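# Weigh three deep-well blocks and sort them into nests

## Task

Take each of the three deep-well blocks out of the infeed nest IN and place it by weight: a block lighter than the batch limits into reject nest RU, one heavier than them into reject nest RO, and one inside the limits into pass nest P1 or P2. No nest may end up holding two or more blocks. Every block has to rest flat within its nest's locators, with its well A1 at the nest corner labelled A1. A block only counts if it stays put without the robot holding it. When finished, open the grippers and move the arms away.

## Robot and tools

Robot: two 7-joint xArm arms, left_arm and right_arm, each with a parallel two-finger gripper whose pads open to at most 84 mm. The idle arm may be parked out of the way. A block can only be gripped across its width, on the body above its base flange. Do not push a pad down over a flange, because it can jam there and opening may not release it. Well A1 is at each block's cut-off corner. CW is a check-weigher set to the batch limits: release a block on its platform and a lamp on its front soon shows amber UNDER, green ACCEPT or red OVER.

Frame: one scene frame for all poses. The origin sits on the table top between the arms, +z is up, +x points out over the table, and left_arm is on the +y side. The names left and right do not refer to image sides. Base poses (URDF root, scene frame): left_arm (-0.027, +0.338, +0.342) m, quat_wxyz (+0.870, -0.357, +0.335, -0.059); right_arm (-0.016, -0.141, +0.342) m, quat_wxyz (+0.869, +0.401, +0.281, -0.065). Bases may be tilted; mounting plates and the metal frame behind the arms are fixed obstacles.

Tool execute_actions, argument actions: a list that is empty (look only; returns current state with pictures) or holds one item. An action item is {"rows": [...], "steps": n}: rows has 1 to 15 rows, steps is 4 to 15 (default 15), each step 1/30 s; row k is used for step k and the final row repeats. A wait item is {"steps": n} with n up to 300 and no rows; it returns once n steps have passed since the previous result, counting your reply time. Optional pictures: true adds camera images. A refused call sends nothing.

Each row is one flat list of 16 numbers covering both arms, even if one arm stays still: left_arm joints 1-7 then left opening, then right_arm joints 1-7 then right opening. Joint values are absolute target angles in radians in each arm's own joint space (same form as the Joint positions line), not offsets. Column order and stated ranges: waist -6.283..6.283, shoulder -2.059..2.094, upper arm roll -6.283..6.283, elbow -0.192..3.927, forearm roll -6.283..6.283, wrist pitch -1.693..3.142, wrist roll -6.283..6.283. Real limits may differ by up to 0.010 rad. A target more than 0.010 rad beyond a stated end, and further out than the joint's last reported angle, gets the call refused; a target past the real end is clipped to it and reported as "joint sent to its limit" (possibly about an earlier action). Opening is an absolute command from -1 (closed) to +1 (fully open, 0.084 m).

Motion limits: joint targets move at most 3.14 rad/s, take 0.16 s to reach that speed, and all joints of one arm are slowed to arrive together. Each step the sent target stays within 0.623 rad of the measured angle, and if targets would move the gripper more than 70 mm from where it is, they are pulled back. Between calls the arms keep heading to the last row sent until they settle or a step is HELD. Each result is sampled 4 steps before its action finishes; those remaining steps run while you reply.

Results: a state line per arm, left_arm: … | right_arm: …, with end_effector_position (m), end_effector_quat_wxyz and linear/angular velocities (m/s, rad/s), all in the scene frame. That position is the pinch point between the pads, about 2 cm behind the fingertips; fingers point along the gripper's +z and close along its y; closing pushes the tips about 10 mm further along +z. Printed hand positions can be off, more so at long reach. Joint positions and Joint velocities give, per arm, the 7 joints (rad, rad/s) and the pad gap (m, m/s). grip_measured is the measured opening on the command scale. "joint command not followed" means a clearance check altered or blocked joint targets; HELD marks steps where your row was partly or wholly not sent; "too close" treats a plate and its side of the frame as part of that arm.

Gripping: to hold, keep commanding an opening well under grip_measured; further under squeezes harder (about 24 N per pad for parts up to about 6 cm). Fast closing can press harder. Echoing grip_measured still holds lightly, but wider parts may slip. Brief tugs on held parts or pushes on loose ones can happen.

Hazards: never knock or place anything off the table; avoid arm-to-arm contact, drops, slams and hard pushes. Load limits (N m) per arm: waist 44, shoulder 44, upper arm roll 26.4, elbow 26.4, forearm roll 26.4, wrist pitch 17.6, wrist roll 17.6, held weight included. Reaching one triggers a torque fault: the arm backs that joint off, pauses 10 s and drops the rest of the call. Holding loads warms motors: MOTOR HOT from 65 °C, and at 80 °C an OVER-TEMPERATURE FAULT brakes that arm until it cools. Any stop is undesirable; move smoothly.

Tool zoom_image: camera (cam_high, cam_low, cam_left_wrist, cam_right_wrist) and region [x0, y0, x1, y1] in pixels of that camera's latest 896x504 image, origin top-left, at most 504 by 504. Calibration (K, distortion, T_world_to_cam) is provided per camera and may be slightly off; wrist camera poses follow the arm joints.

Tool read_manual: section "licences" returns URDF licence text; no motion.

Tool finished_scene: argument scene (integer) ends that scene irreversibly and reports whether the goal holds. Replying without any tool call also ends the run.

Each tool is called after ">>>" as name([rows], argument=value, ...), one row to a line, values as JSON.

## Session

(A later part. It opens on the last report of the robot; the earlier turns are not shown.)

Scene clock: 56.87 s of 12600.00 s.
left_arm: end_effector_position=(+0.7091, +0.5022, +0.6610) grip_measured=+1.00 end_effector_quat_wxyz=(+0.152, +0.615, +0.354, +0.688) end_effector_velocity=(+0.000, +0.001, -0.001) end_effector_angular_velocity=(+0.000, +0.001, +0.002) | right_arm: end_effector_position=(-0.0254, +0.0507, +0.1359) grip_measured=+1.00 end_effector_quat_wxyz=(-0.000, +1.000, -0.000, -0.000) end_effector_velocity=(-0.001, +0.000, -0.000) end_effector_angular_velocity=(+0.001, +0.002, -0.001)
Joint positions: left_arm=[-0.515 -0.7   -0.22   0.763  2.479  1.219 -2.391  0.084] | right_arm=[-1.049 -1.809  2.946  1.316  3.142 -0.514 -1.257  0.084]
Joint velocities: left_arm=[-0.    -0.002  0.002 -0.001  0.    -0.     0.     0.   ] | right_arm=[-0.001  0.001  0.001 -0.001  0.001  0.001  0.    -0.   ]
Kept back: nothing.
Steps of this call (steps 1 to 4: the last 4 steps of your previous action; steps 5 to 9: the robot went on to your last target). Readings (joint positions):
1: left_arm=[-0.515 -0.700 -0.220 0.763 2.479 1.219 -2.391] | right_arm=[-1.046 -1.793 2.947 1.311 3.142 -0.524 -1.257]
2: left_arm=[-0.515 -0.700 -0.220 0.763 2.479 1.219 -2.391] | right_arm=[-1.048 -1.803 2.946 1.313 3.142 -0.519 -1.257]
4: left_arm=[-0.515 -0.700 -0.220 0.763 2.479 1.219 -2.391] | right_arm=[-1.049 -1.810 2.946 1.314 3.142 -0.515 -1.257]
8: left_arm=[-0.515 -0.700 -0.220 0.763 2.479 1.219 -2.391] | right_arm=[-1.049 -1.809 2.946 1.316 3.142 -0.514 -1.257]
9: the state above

>>> execute_actions([
  {"rows":[[-0.515,-0.7,-0.22,0.763,2.479,1.219,-2.391,1,-1.049,-1.810,2.946,1.3156,3.1416,-0.5135,-1.257,0.4]],"steps":9},
])

>>> execute_actions([
  {"rows":[[-0.515,-0.7,-0.22,0.763,2.479,1.219,-2.391,1,-1.022,-1.678,2.951,1.276,3.1416,-0.608,-1.257,0.4]],"steps":10},
])

>>> execute_actions([
  {"rows":[[-0.515,-0.7,-0.22,0.763,2.479,1.219,-2.391,1,-1.30,-1.425,2.433,1.048,3.1416,-0.488,-1.881,0.4]],"steps":15},
])

>>> execute_actions([
  {"rows":[[-0.515,-0.7,-0.22,0.763,2.479,1.219,-2.391,1,-1.30,-1.425,2.433,1.048,2.62,-0.43,-1.36,0.4]],"steps":9},
])

>>> execute_actions([
  {"rows":[[-0.515,-0.7,-0.22,0.763,2.479,1.219,-2.391,1,-1.30,-1.425,2.433,1.048,2.09,-0.25,-0.83,0.4]],"steps":7},
])

>>> execute_actions([
  {"rows":[[-0.515,-0.7,-0.22,0.763,2.479,1.219,-2.391,1,-1.30,-1.425,2.433,1.048,1.57,0,-0.31,0.4]],"steps":9},
], pictures=true)

Scene clock: 57.33 s of 12600.00 s.
left_arm: end_effector_position=(+0.7091, +0.5022, +0.6610) grip_measured=+1.00 end_effector_quat_wxyz=(+0.152, +0.615, +0.354, +0.688) end_effector_velocity=(-0.000, -0.001, -0.000) end_effector_angular_velocity=(+0.001, +0.000, -0.002) | right_arm: end_effector_position=(-0.0253, +0.0504, +0.1355) grip_measured=+0.96 end_effector_quat_wxyz=(-0.000, +1.000, -0.000, -0.000) end_effector_velocity=(-0.000, -0.000, -0.000) end_effector_angular_velocity=(-0.000, +0.001, +0.002)
Joint positions: left_arm=[-0.515 -0.7   -0.22   0.763  2.479  1.219 -2.391  0.084] | right_arm=[-1.049 -1.81   2.946  1.316  3.142 -0.514 -1.257  0.083]
Joint velocities: left_arm=[-0.     0.001 -0.001 -0.001 -0.     0.    -0.     0.   ] | right_arm=[-0.    -0.     0.001 -0.    -0.     0.    -0.001  0.   ]
Steps of this call (steps 1 to 9: the robot went on to your last target; steps 10 to 14: the first 5 steps of this action). Readings (joint positions):
10: left_arm=[-0.515 -0.700 -0.220 0.763 2.479 1.219 -2.391] | right_arm=[-1.049 -1.810 2.946 1.316 3.142 -0.514 -1.257]
11: left_arm=[-0.515 -0.700 -0.220 0.763 2.479 1.219 -2.391] | right_arm=[-1.049 -1.810 2.946 1.316 3.142 -0.514 -1.257]
13: left_arm=[-0.515 -0.700 -0.220 0.763 2.479 1.219 -2.391] | right_arm=[-1.049 -1.810 2.946 1.316 3.142 -0.514 -1.257]
14: the state above

Scene clock: 57.67 s of 12600.00 s.
left_arm: end_effector_position=(+0.7091, +0.5022, +0.6610) grip_measured=+1.00 end_effector_quat_wxyz=(+0.152, +0.615, +0.354, +0.688) end_effector_velocity=(-0.000, -0.000, +0.000) end_effector_angular_velocity=(+0.000, -0.001, -0.001) | right_arm: end_effector_position=(-0.0260, +0.0528, +0.1879) grip_measured=+0.96 end_effector_quat_wxyz=(-0.004, +1.000, +0.000, -0.001) end_effector_velocity=(-0.035, +0.122, +0.247) end_effector_angular_velocity=(+0.342, +0.100, -0.002)
Joint positions: left_arm=[-0.515 -0.7   -0.22   0.763  2.479  1.219 -2.391  0.084] | right_arm=[-1.024 -1.686  2.95   1.283  3.142 -0.599 -1.257  0.083]
Joint velocities: left_arm=[-0.     0.    -0.001 -0.    -0.     0.    -0.     0.   ] | right_arm=[ 0.106  0.52   0.003  0.064 -0.003 -0.239  0.    -0.   ]
Steps of this call (steps 1 to 4: the last 4 steps of your previous action; steps 5 to 10: the first 6 steps of this action). Readings (joint positions):
5: left_arm=[-0.515 -0.700 -0.220 0.763 2.479 1.219 -2.391] | right_arm=[-1.049 -1.809 2.946 1.315 3.142 -0.514 -1.257]
6: left_arm=[-0.515 -0.700 -0.220 0.763 2.479 1.219 -2.391] | right_arm=[-1.047 -1.802 2.946 1.311 3.142 -0.521 -1.257]
8: left_arm=[-0.515 -0.700 -0.220 0.763 2.479 1.219 -2.391] | right_arm=[-1.036 -1.745 2.949 1.288 3.142 -0.565 -1.257]
10: the state above

Scene clock: 58.17 s of 12600.00 s.
left_arm: end_effector_position=(+0.7091, +0.5022, +0.6610) grip_measured=+1.00 end_effector_quat_wxyz=(+0.152, +0.615, +0.354, +0.688) end_effector_velocity=(-0.000, +0.001, +0.000) end_effector_angular_velocity=(-0.000, -0.000, +0.002) | right_arm: end_effector_position=(+0.1281, +0.0438, +0.1949) grip_measured=+0.96 end_effector_quat_wxyz=(-0.012, +1.000, +0.002, +0.005) end_effector_velocity=(+0.500, -0.157, -0.026) end_effector_angular_velocity=(-0.048, -0.000, -0.066)
Joint positions: left_arm=[-0.515 -0.7   -0.22   0.763  2.479  1.219 -2.391  0.084] | right_arm=[-1.195 -1.523  2.63   1.136  3.141 -0.533 -1.641  0.083]
Joint velocities: left_arm=[ 0.    -0.002  0.001 -0.     0.     0.     0.     0.   ] | right_arm=[-0.579  0.535 -1.09  -0.471 -0.002  0.24  -1.288 -0.   ]
Steps of this call (steps 1 to 4: the last 4 steps of your previous action; steps 5 to 15: the first 11 steps of this action). Readings (joint positions):
5: left_arm=[-0.515 -0.700 -0.220 0.763 2.479 1.219 -2.391] | right_arm=[-1.023 -1.678 2.950 1.275 3.142 -0.607 -1.258]
6: left_arm=[-0.515 -0.700 -0.220 0.763 2.479 1.219 -2.391] | right_arm=[-1.027 -1.676 2.946 1.270 3.142 -0.604 -1.269]
8: left_arm=[-0.515 -0.700 -0.220 0.763 2.479 1.219 -2.391] | right_arm=[-1.056 -1.650 2.897 1.246 3.143 -0.589 -1.339]
12: left_arm=[-0.515 -0.700 -0.220 0.763 2.479 1.219 -2.391] | right_arm=[-1.137 -1.576 2.738 1.183 3.141 -0.557 -1.512]
15: the state above

Scene clock: 58.47 s of 12600.00 s.
left_arm: end_effector_position=(+0.7091, +0.5022, +0.6610) grip_measured=+1.00 end_effector_quat_wxyz=(+0.152, +0.615, +0.354, +0.688) end_effector_velocity=(+0.000, +0.002, -0.001) end_effector_angular_velocity=(-0.000, +0.001, +0.003) | right_arm: end_effector_position=(+0.2323, +0.0014, +0.1841) grip_measured=+0.96 end_effector_quat_wxyz=(-0.004, +0.999, +0.019, +0.034) end_effector_velocity=(+0.333, +0.020, +0.017) end_effector_angular_velocity=(+0.085, -0.933, +0.314)
Joint positions: left_arm=[-0.515 -0.7   -0.22   0.763  2.479  1.219 -2.391  0.084] | right_arm=[-1.295 -1.431  2.445  1.051  3.002 -0.466 -1.789  0.083]
Joint velocities: left_arm=[ 0.    -0.002  0.002  0.    -0.     0.001  0.     0.   ] | right_arm=[ 0.038 -0.009  0.11   0.016 -2.058  0.226  1.635 -0.   ]
Steps of this call (steps 1 to 4: the last 4 steps of your previous action; steps 5 to 9: the first 5 steps of this action). Readings (joint positions):
5: left_arm=[-0.515 -0.700 -0.220 0.763 2.479 1.219 -2.391] | right_arm=[-1.285 -1.440 2.459 1.061 3.140 -0.495 -1.842]
6: left_arm=[-0.515 -0.700 -0.220 0.763 2.479 1.219 -2.391] | right_arm=[-1.294 -1.432 2.442 1.054 3.130 -0.489 -1.858]
8: left_arm=[-0.515 -0.700 -0.220 0.763 2.479 1.219 -2.391] | right_arm=[-1.297 -1.430 2.440 1.051 3.063 -0.474 -1.833]
9: the state above

Scene clock: 58.70 s of 12600.00 s.
left_arm: end_effector_position=(+0.7091, +0.5022, +0.6610) grip_measured=+1.00 end_effector_quat_wxyz=(+0.152, +0.615, +0.354, +0.688) end_effector_velocity=(-0.000, +0.000, +0.000) end_effector_angular_velocity=(-0.000, -0.000, +0.000) | right_arm: end_effector_position=(+0.3119, +0.0113, +0.1930) grip_measured=+0.96 end_effector_quat_wxyz=(-0.033, +0.991, -0.032, +0.125) end_effector_velocity=(+0.298, +0.167, +0.044) end_effector_angular_velocity=(+0.664, -0.657, -0.263)
Joint positions: left_arm=[-0.515 -0.7   -0.22   0.763  2.479  1.219 -2.391  0.084] | right_arm=[-1.299 -1.426  2.435  1.048  2.566 -0.416 -1.301  0.083]
Joint velocities: left_arm=[-0.    -0.    -0.    -0.    -0.     0.001  0.     0.   ] | right_arm=[-0.009 -0.003  0.016 -0.033 -2.006  0.459  2.233  0.   ]
Steps of this call (steps 1 to 4: the last 4 steps of your previous action; steps 5 to 7: the first 3 steps of this action). Readings (joint positions):
5: left_arm=[-0.515 -0.700 -0.220 0.763 2.479 1.219 -2.391] | right_arm=[-1.298 -1.427 2.436 1.050 2.671 -0.435 -1.426]
6: left_arm=[-0.515 -0.700 -0.220 0.763 2.479 1.219 -2.391] | right_arm=[-1.299 -1.426 2.435 1.049 2.624 -0.428 -1.369]
7: the state above

Scene clock: 59.00 s of 12600.00 s.
left_arm: end_effector_position=(+0.7091, +0.5022, +0.6610) grip_measured=+1.00 end_effector_quat_wxyz=(+0.152, +0.615, +0.354, +0.688) end_effector_velocity=(+0.000, +0.001, -0.000) end_effector_angular_velocity=(-0.001, +0.001, +0.002) | right_arm: end_effector_position=(+0.3613, +0.1188, +0.2112) grip_measured=+0.96 end_effector_quat_wxyz=(-0.192, +0.972, -0.020, +0.130) end_effector_velocity=(-0.075, +0.456, +0.055) end_effector_angular_velocity=(+1.017, +0.711, +0.597)
Joint positions: left_arm=[-0.515 -0.7   -0.22   0.763  2.479  1.219 -2.391  0.084] | right_arm=[-1.3   -1.425  2.433  1.048  1.854 -0.138 -0.594  0.083]
Joint velocities: left_arm=[-0.     0.     0.001  0.001 -0.     0.001 -0.     0.   ] | right_arm=[-0.004  0.001 -0.005  0.021 -2.744  1.316  2.704 -0.   ]
Steps of this call (steps 1 to 4: the last 4 steps of your previous action; steps 5 to 9: the first 5 steps of this action). Readings (joint positions):
5: left_arm=[-0.515 -0.700 -0.220 0.763 2.479 1.219 -2.391] | right_arm=[-1.299 -1.425 2.433 1.050 2.172 -0.283 -0.913]
6: left_arm=[-0.515 -0.700 -0.220 0.763 2.479 1.219 -2.391] | right_arm=[-1.299 -1.425 2.433 1.050 2.110 -0.256 -0.850]
8: left_arm=[-0.515 -0.700 -0.220 0.763 2.479 1.219 -2.391] | right_arm=[-1.300 -1.425 2.433 1.047 1.947 -0.182 -0.687]
9: the state above
camera_calibration (this result's frames):
cam_left_wrist: T_world_to_cam=[[0.229036, -0.699537, 0.676898, -0.230024], [0.18354, -0.651875, -0.73578, 0.751479], [0.955958, 0.292757, -0.0209101, -0.679362], [0, 0, 0, 1]] pos_world=[0.564199, 0.527849, 0.694421]
cam_right_wrist: T_world_to_cam=[[0.0262576, -0.921542, -0.38739, 0.21487], [-0.966691, 0.075289, -0.244624, 0.456488], [0.254597, 0.38091, -0.888869, 0.179817], [0, 0, 0, 1]] pos_world=[0.389859, 0.0951495, 0.35474]

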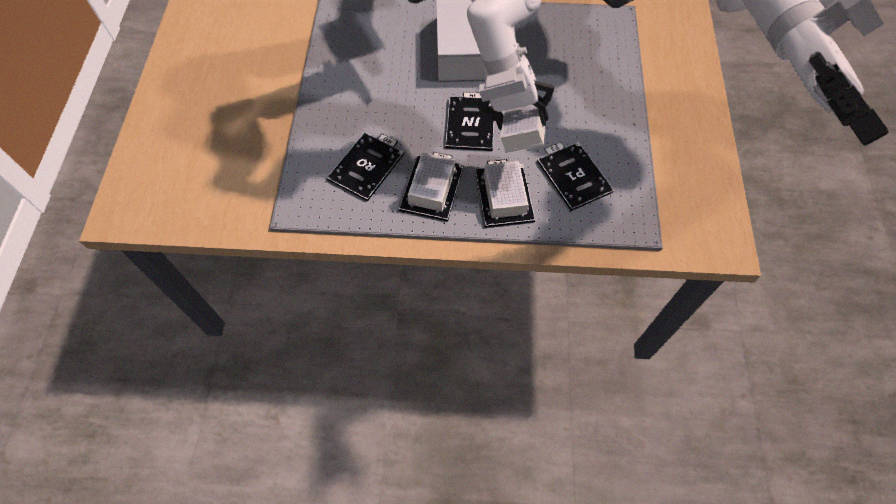

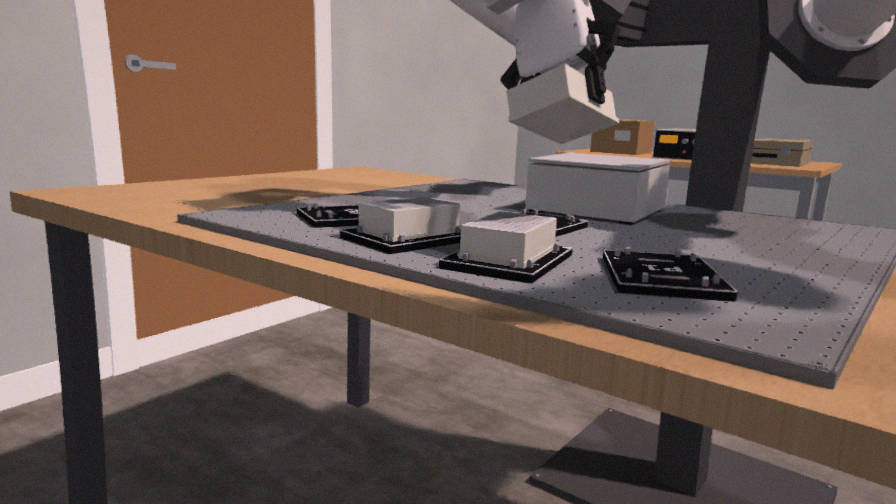

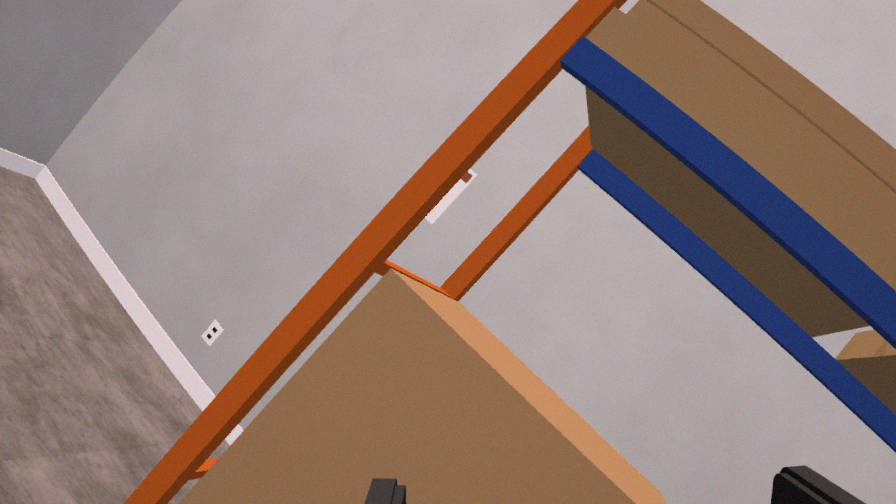

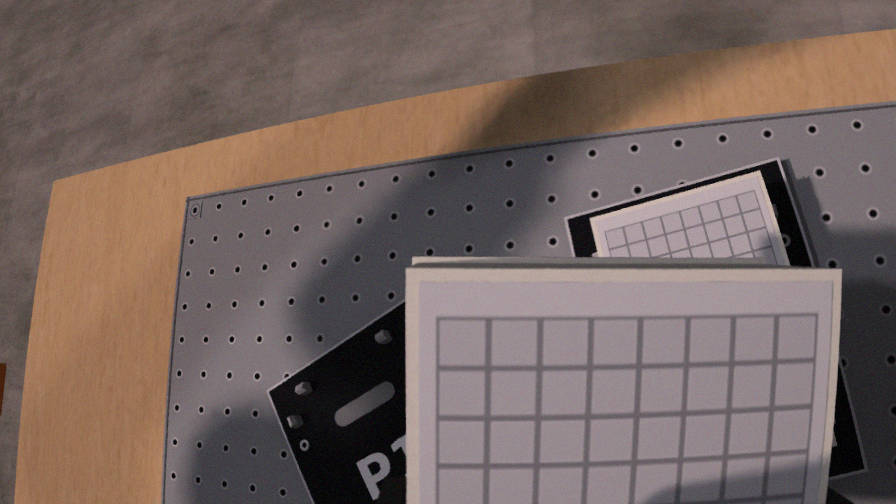

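>>> execute_actions([
  {"rows":[[-0.515,-0.7,-0.22,0.763,2.479,1.219,-2.391,1,-1.30,-1.425,2.433,1.048,1.05,0.25,0.1,0.4]],"steps":8},
])

>>> execute_actions([
  {"rows":[[-0.515,-0.7,-0.22,0.763,2.479,1.219,-2.391,1,-1.30,-1.425,2.433,1.048,0.52,0.43,0.45,0.4]],"steps":8},
])

>>> execute_actions([
  {"rows":[[-0.515,-0.7,-0.22,0.763,2.479,1.219,-2.391,1,-1.45,-1.52,2.41,1.4,0,0.62,0.72,0.4]],"steps":15},
])

>>> execute_actions([
  {"rows":[[-0.515,-0.7,-0.22,0.763,2.479,1.219,-2.391,1,-1.7745,-1.8438,2.3428,1.9205,0,0.7371,0.667,0.4]],"steps":15},
])

>>> execute_actions([
  {"steps":20},
], pictures=true)

Scene clock: 59.40 s of 12600.00 s.
left_arm: end_effector_position=(+0.7091, +0.5022, +0.6610) grip_measured=+1.00 end_effector_quat_wxyz=(+0.152, +0.615, +0.354, +0.688) end_effector_velocity=(+0.000, +0.001, +0.000) end_effector_angular_velocity=(-0.001, -0.001, +0.001) | right_arm: end_effector_position=(+0.3364, +0.1675, +0.2138) grip_measured=+0.96 end_effector_quat_wxyz=(-0.234, +0.971, +0.008, +0.058) end_effector_velocity=(-0.164, +0.171, -0.001) end_effector_angular_velocity=(+0.057, +0.545, +0.696)
Joint positions: left_arm=[-0.515 -0.7   -0.22   0.763  2.479  1.219 -2.391  0.084] | right_arm=[-1.301 -1.425  2.431  1.046  1.488  0.041 -0.243  0.083]
Joint velocities: left_arm=[ 0.    -0.001  0.     0.001 -0.    -0.     0.     0.   ] | right_arm=[-0.001  0.002 -0.011  0.004 -1.712  0.816  1.343  0.   ]
Steps of this call (steps 1 to 4: the last 4 steps of your previous action; steps 5 to 8: the robot went on to your last target; steps 9 to 12: the first 4 steps of this action). Readings (joint positions):
9: left_arm=[-0.515 -0.700 -0.220 0.763 2.479 1.219 -2.391] | right_arm=[-1.300 -1.425 2.433 1.047 1.572 -0.000 -0.311]
10: left_arm=[-0.515 -0.700 -0.220 0.763 2.479 1.219 -2.391] | right_arm=[-1.300 -1.425 2.432 1.047 1.561 0.005 -0.302]
12: the state above

Scene clock: 59.67 s of 12600.00 s.
left_arm: end_effector_position=(+0.7091, +0.5022, +0.6610) grip_measured=+1.00 end_effector_quat_wxyz=(+0.152, +0.615, +0.354, +0.688) end_effector_velocity=(-0.000, +0.001, +0.000) end_effector_angular_velocity=(-0.000, -0.000, +0.001) | right_arm: end_effector_position=(+0.2700, +0.1879, +0.2040) grip_measured=+0.96 end_effector_quat_wxyz=(-0.182, +0.977, +0.099, -0.051) end_effector_velocity=(-0.207, -0.090, -0.081) end_effector_angular_velocity=(-1.020, +0.211, +1.025)
Joint positions: left_arm=[-0.515 -0.7   -0.22   0.763  2.479  1.219 -2.391  0.084] | right_arm=[-1.3   -1.425  2.433  1.048  0.906  0.306  0.204  0.083]
Joint velocities: left_arm=[ 0.    -0.001  0.     0.    -0.    -0.001  0.     0.   ] | right_arm=[-0.013  0.001 -0.032 -0.011 -2.733  0.945  1.832 -0.   ]
Steps of this call (steps 1 to 4: the last 4 steps of your previous action; steps 5 to 8: the first 4 steps of this action). Readings (joint positions):
5: left_arm=[-0.515 -0.700 -0.220 0.763 2.479 1.219 -2.391] | right_arm=[-1.299 -1.425 2.435 1.050 1.112 0.219 0.049]
6: left_arm=[-0.515 -0.700 -0.220 0.763 2.479 1.219 -2.391] | right_arm=[-1.299 -1.425 2.436 1.049 1.057 0.245 0.093]
8: the state above

Scene clock: 60.17 s of 12600.00 s.
left_arm: end_effector_position=(+0.7091, +0.5022, +0.6610) grip_measured=+1.00 end_effector_quat_wxyz=(+0.152, +0.615, +0.354, +0.688) end_effector_velocity=(-0.000, +0.001, +0.000) end_effector_angular_velocity=(-0.000, -0.001, +0.001) | right_arm: end_effector_position=(+0.3179, +0.2208, +0.2001) grip_measured=+0.96 end_effector_quat_wxyz=(-0.031, +0.972, +0.231, +0.008) end_effector_velocity=(+0.031, -0.006, -0.017) end_effector_angular_velocity=(-0.120, -0.092, +0.027)
Joint positions: left_arm=[-0.515 -0.7   -0.22   0.763  2.479  1.219 -2.391  0.084] | right_arm=[-1.448 -1.517  2.406  1.398  0.011  0.614  0.714  0.083]
Joint velocities: left_arm=[ 0.    -0.003  0.    -0.001 -0.    -0.001 -0.     0.   ] | right_arm=[-0.076 -0.047 -0.008  0.127 -0.24   0.118  0.138 -0.   ]
Steps of this call (steps 1 to 4: the last 4 steps of your previous action; steps 5 to 15: the first 11 steps of this action). Readings (joint positions):
5: left_arm=[-0.515 -0.700 -0.220 0.763 2.479 1.219 -2.391] | right_arm=[-1.300 -1.426 2.435 1.048 0.549 0.421 0.430]
6: left_arm=[-0.515 -0.700 -0.220 0.763 2.479 1.219 -2.391] | right_arm=[-1.303 -1.427 2.434 1.053 0.514 0.433 0.452]
8: left_arm=[-0.515 -0.700 -0.220 0.763 2.479 1.219 -2.391] | right_arm=[-1.324 -1.441 2.430 1.102 0.404 0.473 0.515]
12: left_arm=[-0.515 -0.700 -0.220 0.763 2.479 1.219 -2.391] | right_arm=[-1.418 -1.500 2.415 1.328 0.099 0.582 0.669]
15: the state above

Scene clock: 60.67 s of 12600.00 s.
left_arm: end_effector_position=(+0.7091, +0.5022, +0.6610) grip_measured=+1.00 end_effector_quat_wxyz=(+0.152, +0.615, +0.354, +0.688) end_effector_velocity=(+0.000, +0.001, -0.001) end_effector_angular_velocity=(+0.000, +0.001, +0.002) | right_arm: end_effector_position=(+0.3560, +0.2582, +0.0920) grip_measured=+0.96 end_effector_quat_wxyz=(+0.003, +0.970, +0.245, -0.003) end_effector_velocity=(-0.059, +0.029, -0.256) end_effector_angular_velocity=(-0.170, +0.133, +0.150)
Joint positions: left_arm=[-0.515 -0.7   -0.22   0.763  2.479  1.219 -2.391  0.084] | right_arm=[-1.757 -1.825  2.346  1.879  0.     0.729  0.671  0.083]
Joint velocities: left_arm=[-0.    -0.     0.002 -0.001  0.     0.001 -0.     0.   ] | right_arm=[-0.581 -0.606 -0.066  0.819 -0.005  0.202 -0.079 -0.   ]
Steps of this call (steps 1 to 4: the last 4 steps of your previous action; steps 5 to 15: the first 11 steps of this action). Readings (joint positions):
5: left_arm=[-0.515 -0.700 -0.220 0.763 2.479 1.219 -2.391] | right_arm=[-1.450 -1.521 2.411 1.398 0.002 0.620 0.719]
6: left_arm=[-0.515 -0.700 -0.220 0.763 2.479 1.219 -2.391] | right_arm=[-1.455 -1.526 2.410 1.408 0.002 0.623 0.716]
8: left_arm=[-0.515 -0.700 -0.220 0.763 2.479 1.219 -2.391] | right_arm=[-1.497 -1.568 2.402 1.485 0.002 0.640 0.707]
12: left_arm=[-0.515 -0.700 -0.220 0.763 2.479 1.219 -2.391] | right_arm=[-1.661 -1.729 2.364 1.737 0.001 0.695 0.684]
15: the state above

Scene clock: 61.33 s of 12600.00 s.
left_arm: end_effector_position=(+0.7091, +0.5022, +0.6610) grip_measured=+1.00 end_effector_quat_wxyz=(+0.152, +0.615, +0.354, +0.688) end_effector_velocity=(+0.000, -0.001, -0.001) end_effector_angular_velocity=(+0.000, +0.002, -0.002) | right_arm: end_effector_position=(+0.3578, +0.2653, +0.0904) grip_measured=+0.96 end_effector_quat_wxyz=(-0.000, +0.969, +0.247, +0.000) end_effector_velocity=(-0.001, -0.000, -0.001) end_effector_angular_velocity=(-0.001, +0.001, +0.001)
Joint positions: left_arm=[-0.515 -0.7   -0.22   0.763  2.479  1.219 -2.391  0.084] | right_arm=[-1.774 -1.843  2.343  1.921  0.     0.737  0.667  0.083]
Joint velocities: left_arm=[-0.     0.001  0.001 -0.001 -0.    -0.001  0.     0.   ] | right_arm=[-0.001 -0.001  0.001 -0.    -0.001  0.    -0.    -0.   ]
Kept back: nothing.
Steps of this call (steps 1 to 4: the last 4 steps of your previous action; steps 5 to 20: the robot went on to your last target). Readings (joint positions):
1: left_arm=[-0.515 -0.700 -0.220 0.763 2.479 1.219 -2.391] | right_arm=[-1.771 -1.840 2.345 1.898 0.000 0.734 0.669]
2: left_arm=[-0.515 -0.700 -0.220 0.763 2.479 1.219 -2.391] | right_arm=[-1.776 -1.846 2.345 1.907 0.000 0.736 0.668]
4: left_arm=[-0.515 -0.700 -0.220 0.763 2.479 1.219 -2.391] | right_arm=[-1.775 -1.846 2.345 1.915 0.000 0.737 0.667]
8: left_arm=[-0.515 -0.700 -0.220 0.763 2.479 1.219 -2.391] | right_arm=[-1.771 -1.840 2.342 1.923 0.000 0.736 0.667]
20: the state above
camera_calibration (this result's frames):
cam_left_wrist: T_world_to_cam=[[0.229036, -0.699537, 0.676898, -0.230024], [0.183539, -0.651875, -0.73578, 0.751479], [0.955958, 0.292757, -0.0209104, -0.679362], [0, 0, 0, 1]] pos_world=[0.564199, 0.527849, 0.69442]
cam_right_wrist: T_world_to_cam=[[0.489017, -0.872187, -0.0122973, 0.0906175], [-0.872208, -0.489105, 0.0053796, 0.505824], [-0.0107067, 0.00809509, -0.99991, 0.221384], [0, 0, 0, 1]] pos_world=[0.399241, 0.324644, 0.219757]

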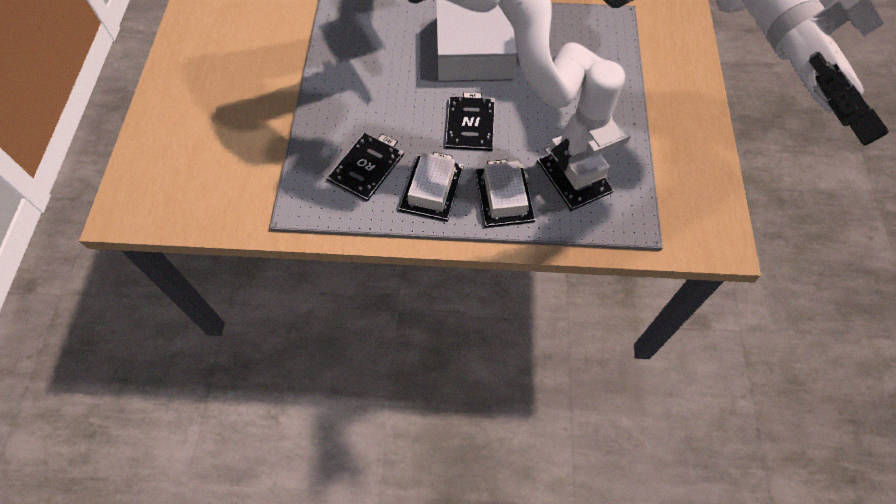

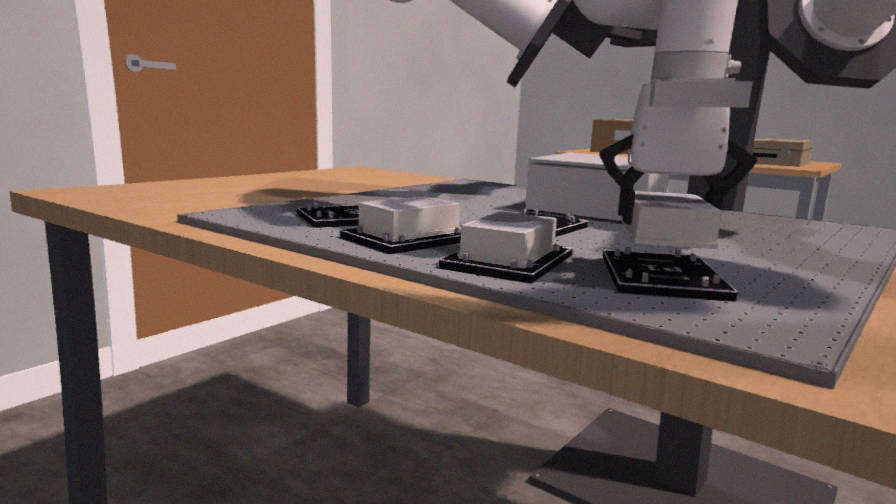

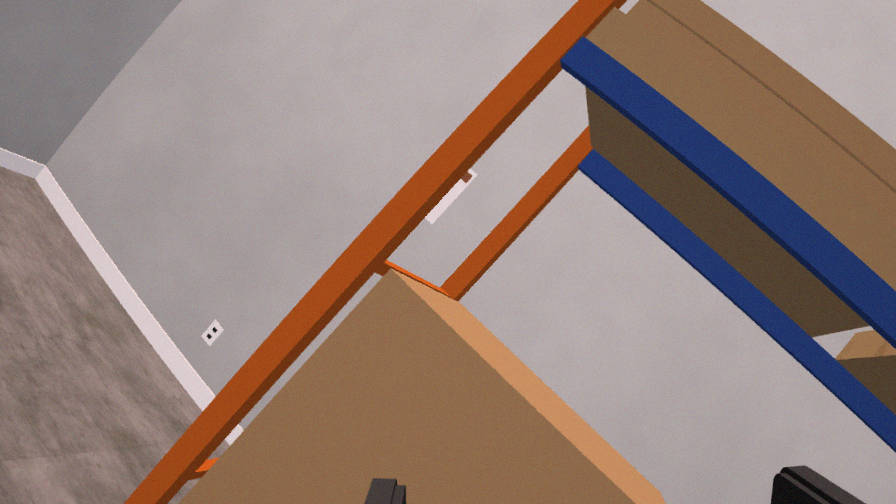

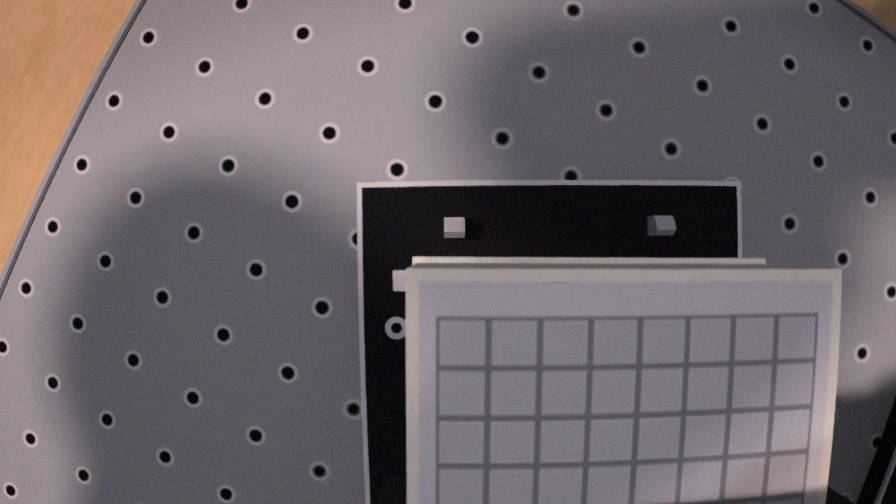

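>>> execute_actions([
  {"rows":[[-0.515,-0.7,-0.22,0.763,2.479,1.219,-2.391,1,-1.82,-1.88,2.3285,1.986,0,0.745,0.6455,0.4],[-0.515,-0.7,-0.22,0.763,2.479,1.219,-2.391,1,-1.82,-1.88,2.3285,1.986,0,0.745,0.6455,0.4],[-0.515,-0.7,-0.22,0.763,2.479,1.219,-2.391,1,-1.82,-1.88,2.3285,1.986,0,0.745,0.6455,0.4],[-0.515,-0.7,-0.22,0.763,2.479,1.219,-2.391,1,-1.82,-1.88,2.3285,1.986,0,0.745,0.6455,0.4],[-0.515,-0.7,-0.22,0.763,2.479,1.219,-2.391,1,-1.82,-1.88,2.3285,1.986,0,0.745,0.6455,0.4],[-0.515,-0.7,-0.22,0.763,2.479,1.219,-2.391,1,-1.8524,-1.9075,2.3177,2.0208,0,0.7396,0.6455,0.4]],"steps":15},
])

>>> execute_actions([
  {"steps":14},
], pictures=true)

Scene clock: 62.33 s of 12600.00 s.
left_arm: end_effector_position=(+0.7091, +0.5022, +0.6610) grip_measured=+1.00 end_effector_quat_wxyz=(+0.152, +0.615, +0.354, +0.688) end_effector_velocity=(+0.000, +0.002, +0.001) end_effector_angular_velocity=(-0.001, -0.002, +0.003) | right_arm: end_effector_position=(+0.3615, +0.2666, +0.0600) grip_measured=+0.96 end_effector_quat_wxyz=(+0.002, +0.967, +0.255, -0.002) end_effector_velocity=(-0.012, -0.010, -0.027) end_effector_angular_velocity=(-0.028, +0.021, +0.005)
Joint positions: left_arm=[-0.515 -0.7   -0.22   0.763  2.479  1.219 -2.391  0.084] | right_arm=[-1.853 -1.908  2.318  2.017 -0.     0.74   0.646  0.083]
Joint velocities: left_arm=[-0.    -0.002 -0.     0.001  0.     0.001  0.     0.   ] | right_arm=[-0.038 -0.037 -0.004  0.018  0.     0.001  0.     0.   ]
Steps of this call (steps 1 to 15: the robot went on to your last target; steps 16 to 19: nothing new was sent; steps 20 to 30: the first 11 steps of this action). Readings (joint positions):
20: left_arm=[-0.515 -0.700 -0.220 0.763 2.479 1.219 -2.391] | right_arm=[-1.775 -1.844 2.343 1.921 0.000 0.737 0.667]
21: left_arm=[-0.515 -0.700 -0.220 0.763 2.479 1.219 -2.391] | right_arm=[-1.781 -1.849 2.341 1.932 0.000 0.739 0.663]
23: left_arm=[-0.515 -0.700 -0.220 0.763 2.479 1.219 -2.391] | right_arm=[-1.806 -1.869 2.332 1.971 0.000 0.742 0.651]
27: left_arm=[-0.515 -0.700 -0.220 0.763 2.479 1.219 -2.391] | right_arm=[-1.839 -1.896 2.322 2.006 0.000 0.742 0.646]
30: the state above

Scene clock: 62.80 s of 12600.00 s.
left_arm: end_effector_position=(+0.7091, +0.5022, +0.6610) grip_measured=+1.00 end_effector_quat_wxyz=(+0.152, +0.615, +0.354, +0.688) end_effector_velocity=(-0.000, +0.001, +0.000) end_effector_angular_velocity=(-0.001, -0.000, +0.002) | right_arm: end_effector_position=(+0.3627, +0.2685, +0.0620) grip_measured=+0.96 end_effector_quat_wxyz=(+0.000, +0.967, +0.255, -0.000) end_effector_velocity=(+0.001, +0.002, +0.002) end_effector_angular_velocity=(+0.004, -0.002, +0.001)
Joint positions: left_arm=[-0.515 -0.7   -0.22   0.763  2.479  1.219 -2.391  0.084] | right_arm=[-1.852 -1.908  2.318  2.021  0.     0.74   0.646  0.083]
Joint velocities: left_arm=[-0.    -0.002  0.001  0.    -0.     0.    -0.     0.   ] | right_arm=[ 0.001  0.001  0.     0.003 -0.    -0.001 -0.001  0.   ]
Kept back: nothing.
Steps of this call (steps 1 to 4: the last 4 steps of your previous action; steps 5 to 14: the robot went on to your last target). Readings (joint positions):
1: left_arm=[-0.515 -0.700 -0.220 0.763 2.479 1.219 -2.391] | right_arm=[-1.854 -1.909 2.318 2.018 -0.000 0.740 0.646]
2: left_arm=[-0.515 -0.700 -0.220 0.763 2.479 1.219 -2.391] | right_arm=[-1.853 -1.909 2.318 2.019 -0.000 0.740 0.646]
4: left_arm=[-0.515 -0.700 -0.220 0.763 2.479 1.219 -2.391] | right_arm=[-1.852 -1.907 2.318 2.021 0.000 0.740 0.646]
8: left_arm=[-0.515 -0.700 -0.220 0.763 2.479 1.219 -2.391] | right_arm=[-1.852 -1.907 2.318 2.021 0.000 0.739 0.646]
14: the state above
camera_calibration (this result's frames):
cam_left_wrist: T_world_to_cam=[[0.229036, -0.699537, 0.676898, -0.230024], [0.18354, -0.651875, -0.73578, 0.751479], [0.955958, 0.292758, -0.0209101, -0.679362], [0, 0, 0, 1]] pos_world=[0.564199, 0.527849, 0.694421]
cam_right_wrist: T_world_to_cam=[[0.503219, -0.864076, -0.0119886, 0.0832535], [-0.864084, -0.50331, 0.0061485, 0.512638], [-0.0113468, 0.00726515, -0.999909, 0.19349], [0, 0, 0, 1]] pos_world=[0.403263, 0.328547, 0.191319]

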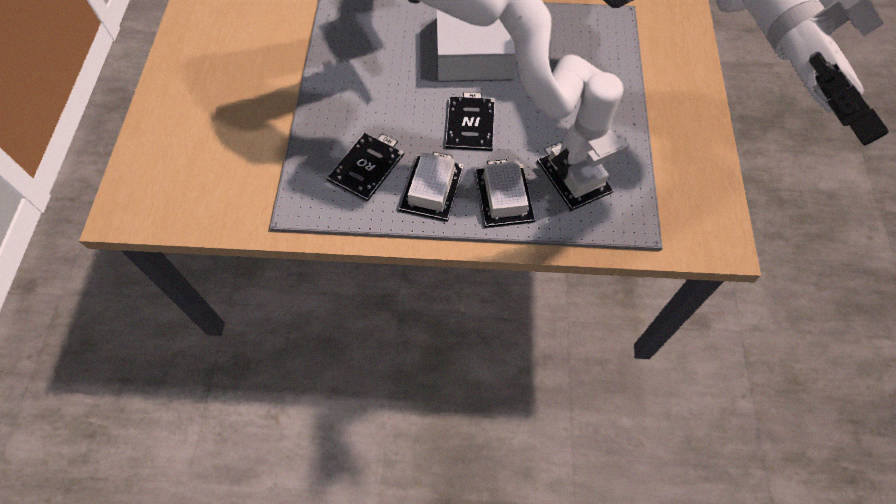

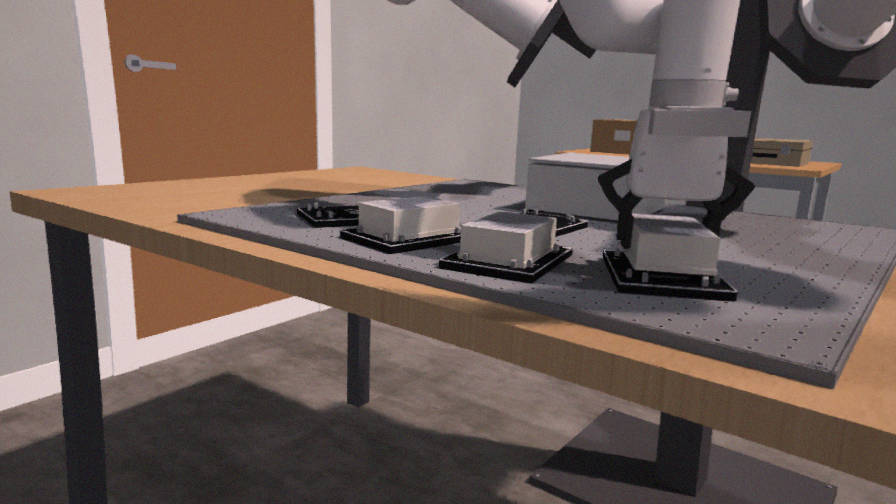

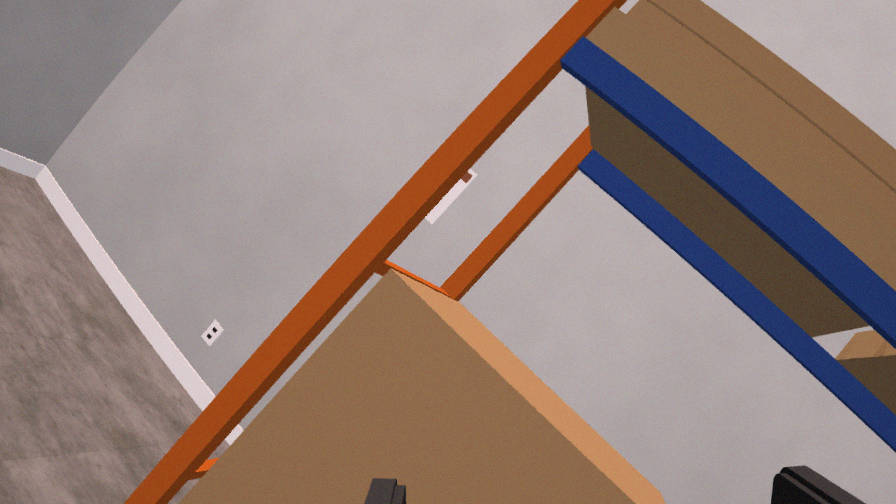

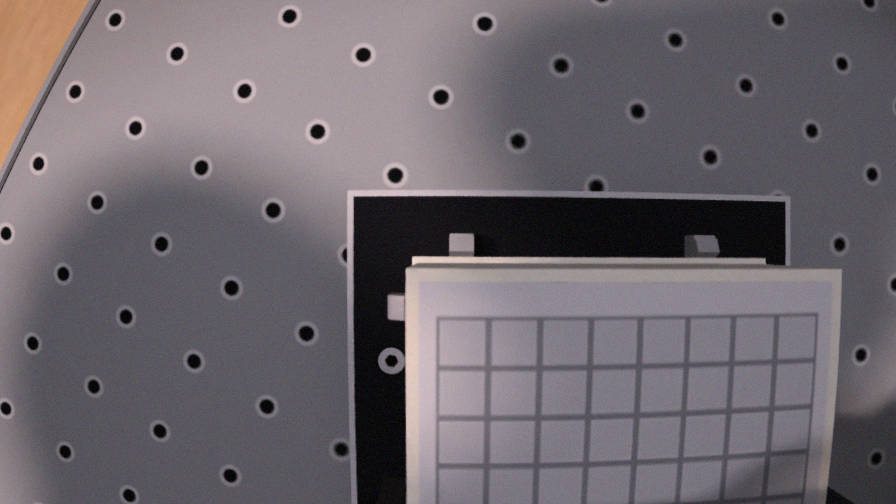

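Aligned. Descend slowly.

>>> execute_actions([
  {"rows":[[-0.515,-0.7,-0.22,0.763,2.479,1.219,-2.391,1,-1.8553,-1.91,2.3167,2.024,0,0.7391,0.647,0.4],[-0.515,-0.7,-0.22,0.763,2.479,1.219,-2.391,1,-1.8582,-1.9125,2.3157,2.0272,0,0.7386,0.647,0.4],[-0.515,-0.7,-0.22,0.763,2.479,1.219,-2.391,1,-1.8611,-1.915,2.3147,2.0304,0,0.7381,0.647,0.4],[-0.515,-0.7,-0.22,0.763,2.479,1.219,-2.391,1,-1.864,-1.9175,2.3137,2.0336,0,0.7376,0.647,0.4],[-0.515,-0.7,-0.22,0.763,2.479,1.219,-2.391,1,-1.8669,-1.92,2.3127,2.0368,0,0.7371,0.647,0.4],[-0.515,-0.7,-0.22,0.763,2.479,1.219,-2.391,1,-1.8698,-1.9225,2.3117,2.04,0,0.7366,0.647,0.4],[-0.515,-0.7,-0.22,0.763,2.479,1.219,-2.391,1,-1.8727,-1.925,2.3107,2.0432,0,0.7361,0.647,0.4],[-0.515,-0.7,-0.22,0.763,2.479,1.219,-2.391,1,-1.8756,-1.9275,2.3097,2.0464,0,0.7356,0.647,0.4],[-0.515,-0.7,-0.22,0.763,2.479,1.219,-2.391,1,-1.8785,-1.93,2.3087,2.0496,0,0.7351,0.647,0.4],[-0.515,-0.7,-0.22,0.763,2.479,1.219,-2.391,1,-1.8814,-1.9325,2.3077,2.0528,0,0.7346,0.647,0.4],[-0.515,-0.7,-0.22,0.763,2.479,1.219,-2.391,1,-1.8843,-1.935,2.3067,2.056,0,0.7341,0.647,0.4],[-0.515,-0.7,-0.22,0.763,2.479,1.219,-2.391,1,-1.886,-1.9365,2.306,2.058,0,0.7338,0.647,0.4]],"steps":15},
])

>>> execute_actions([
  {"steps":12},
], pictures=true)

Scene clock: 63.60 s of 12600.00 s.
left_arm: end_effector_position=(+0.7091, +0.5022, +0.6610) grip_measured=+1.00 end_effector_quat_wxyz=(+0.152, +0.615, +0.354, +0.688) end_effector_velocity=(-0.000, -0.001, -0.000) end_effector_angular_velocity=(+0.000, +0.000, -0.000) | right_arm: end_effector_position=(+0.3624, +0.2682, +0.0506) grip_measured=+0.96 end_effector_quat_wxyz=(+0.000, +0.967, +0.254, -0.001) end_effector_velocity=(+0.002, +0.000, -0.035) end_effector_angular_velocity=(+0.001, -0.002, -0.002)
Joint positions: left_arm=[-0.515 -0.7   -0.22   0.763  2.479  1.219 -2.391  0.084] | right_arm=[-1.878 -1.93   2.309  2.049  0.     0.735  0.647  0.083]
Joint velocities: left_arm=[-0.     0.001 -0.001 -0.001 -0.     0.001 -0.     0.   ] | right_arm=[-0.085 -0.073 -0.033  0.097  0.002 -0.013  0.     0.001]
Steps of this call (steps 1 to 13: the robot went on to your last target; steps 14 to 24: the first 11 steps of this action). Readings (joint positions):
14: left_arm=[-0.515 -0.700 -0.220 0.763 2.479 1.219 -2.391] | right_arm=[-1.853 -1.908 2.318 2.021 -0.000 0.740 0.646]
15: left_arm=[-0.515 -0.700 -0.220 0.763 2.479 1.219 -2.391] | right_arm=[-1.853 -1.908 2.317 2.023 0.000 0.739 0.646]
17: left_arm=[-0.515 -0.700 -0.220 0.763 2.479 1.219 -2.391] | right_arm=[-1.858 -1.912 2.316 2.028 0.000 0.738 0.647]
21: left_arm=[-0.515 -0.700 -0.220 0.763 2.479 1.219 -2.391] | right_arm=[-1.869 -1.922 2.313 2.039 0.000 0.737 0.647]
24: the state above

Scene clock: 64.00 s of 12600.00 s.
left_arm: end_effector_position=(+0.7091, +0.5022, +0.6610) grip_measured=+1.00 end_effector_quat_wxyz=(+0.152, +0.615, +0.354, +0.688) end_effector_velocity=(+0.000, +0.001, -0.000) end_effector_angular_velocity=(-0.000, +0.001, +0.001) | right_arm: end_effector_position=(+0.3632, +0.2689, +0.0484) grip_measured=+0.97 end_effector_quat_wxyz=(-0.000, +0.967, +0.254, +0.000) end_effector_velocity=(+0.000, -0.000, -0.002) end_effector_angular_velocity=(+0.001, -0.002, +0.001)
Joint positions: left_arm=[-0.515 -0.7   -0.22   0.763  2.479  1.219 -2.391  0.084] | right_arm=[-1.885 -1.936  2.306  2.058  0.     0.734  0.647  0.083]
Joint velocities: left_arm=[ 0.    -0.002  0.001 -0.     0.    -0.001 -0.     0.   ] | right_arm=[-0.003 -0.002 -0.001  0.001 -0.002 -0.004  0.001  0.   ]
Kept back: nothing.
Steps of this call (steps 1 to 4: the last 4 steps of your previous action; steps 5 to 12: the robot went on to your last target). Readings (joint positions):
1: left_arm=[-0.515 -0.700 -0.220 0.763 2.479 1.219 -2.391] | right_arm=[-1.881 -1.932 2.308 2.052 0.000 0.735 0.647]
2: left_arm=[-0.515 -0.700 -0.220 0.763 2.479 1.219 -2.391] | right_arm=[-1.882 -1.933 2.308 2.055 0.000 0.736 0.647]
4: left_arm=[-0.515 -0.700 -0.220 0.763 2.479 1.219 -2.391] | right_arm=[-1.884 -1.935 2.307 2.057 0.000 0.736 0.647]
8: left_arm=[-0.515 -0.700 -0.220 0.763 2.479 1.219 -2.391] | right_arm=[-1.885 -1.936 2.306 2.058 0.000 0.735 0.647]
12: the state above
camera_calibration (this result's frames):
cam_left_wrist: T_world_to_cam=[[0.229036, -0.699537, 0.676898, -0.230024], [0.18354, -0.651875, -0.73578, 0.751479], [0.955958, 0.292758, -0.0209102, -0.679362], [0, 0, 0, 1]] pos_world=[0.564199, 0.527849, 0.69442]
cam_right_wrist: T_world_to_cam=[[0.501841, -0.864872, -0.0123421, 0.0839361], [-0.864897, -0.501926, 0.00494469, 0.513302], [-0.0104713, 0.00819319, -0.999912, 0.179315], [0, 0, 0, 1]] pos_world=[0.403708, 0.328764, 0.177797]

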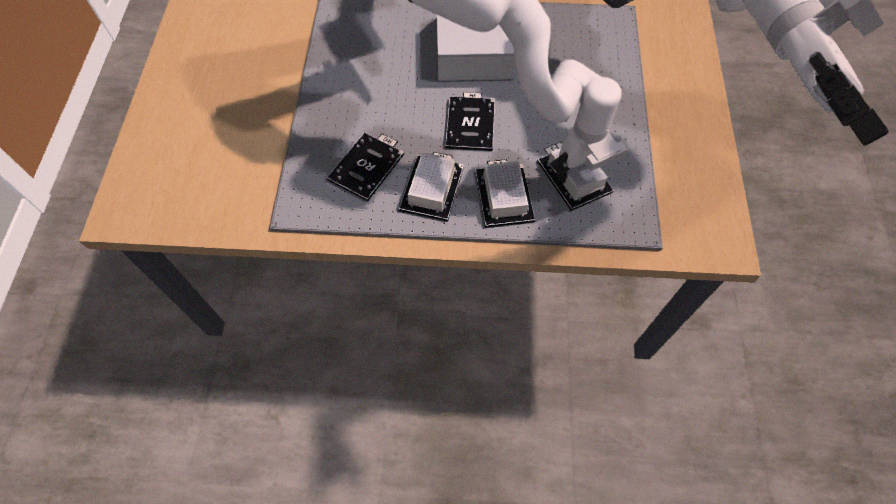

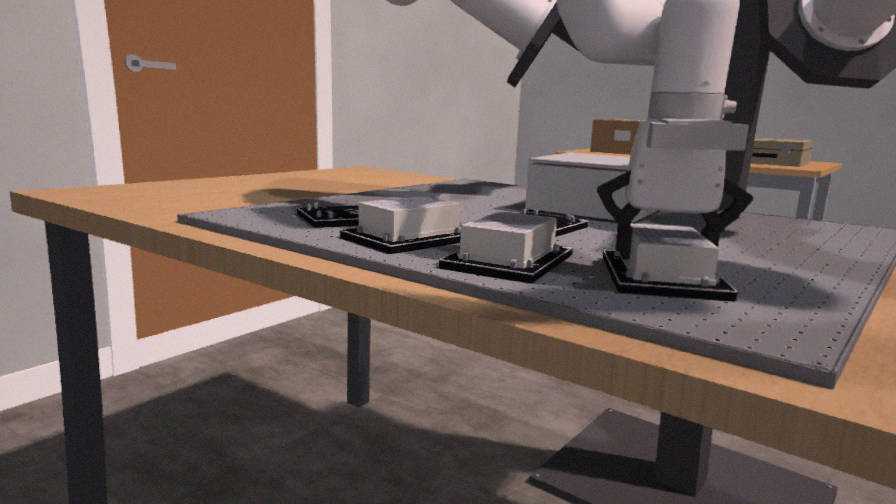

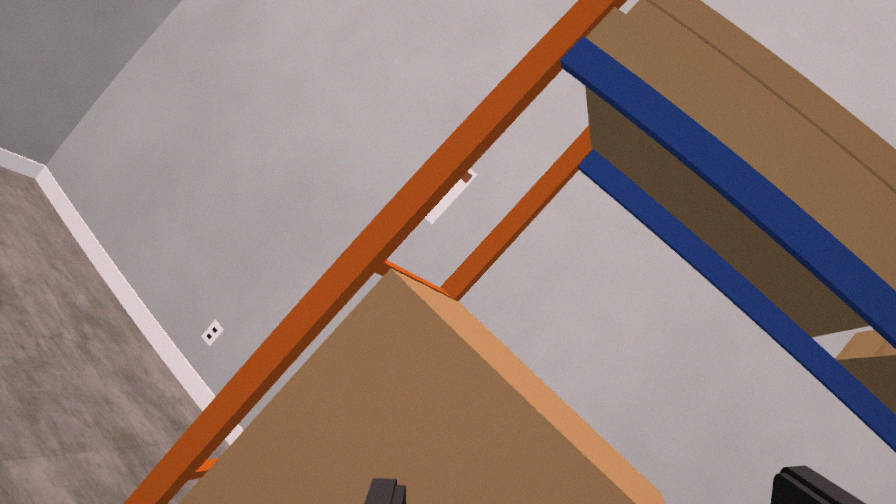

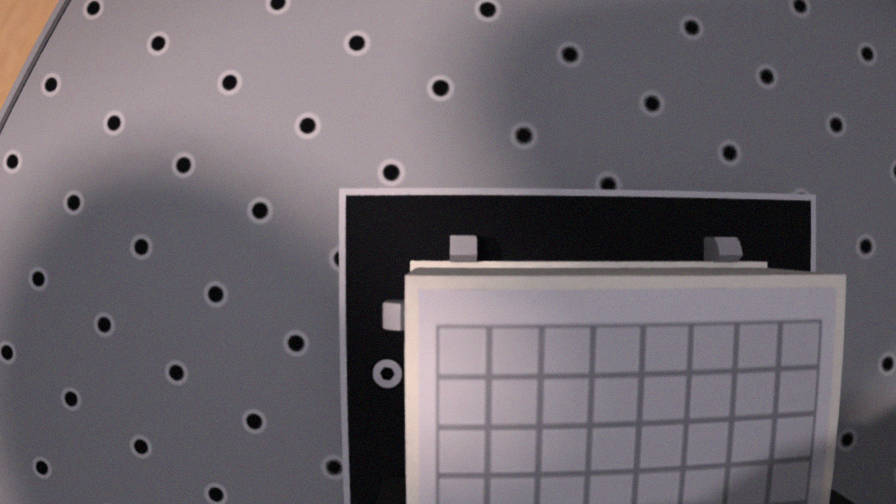

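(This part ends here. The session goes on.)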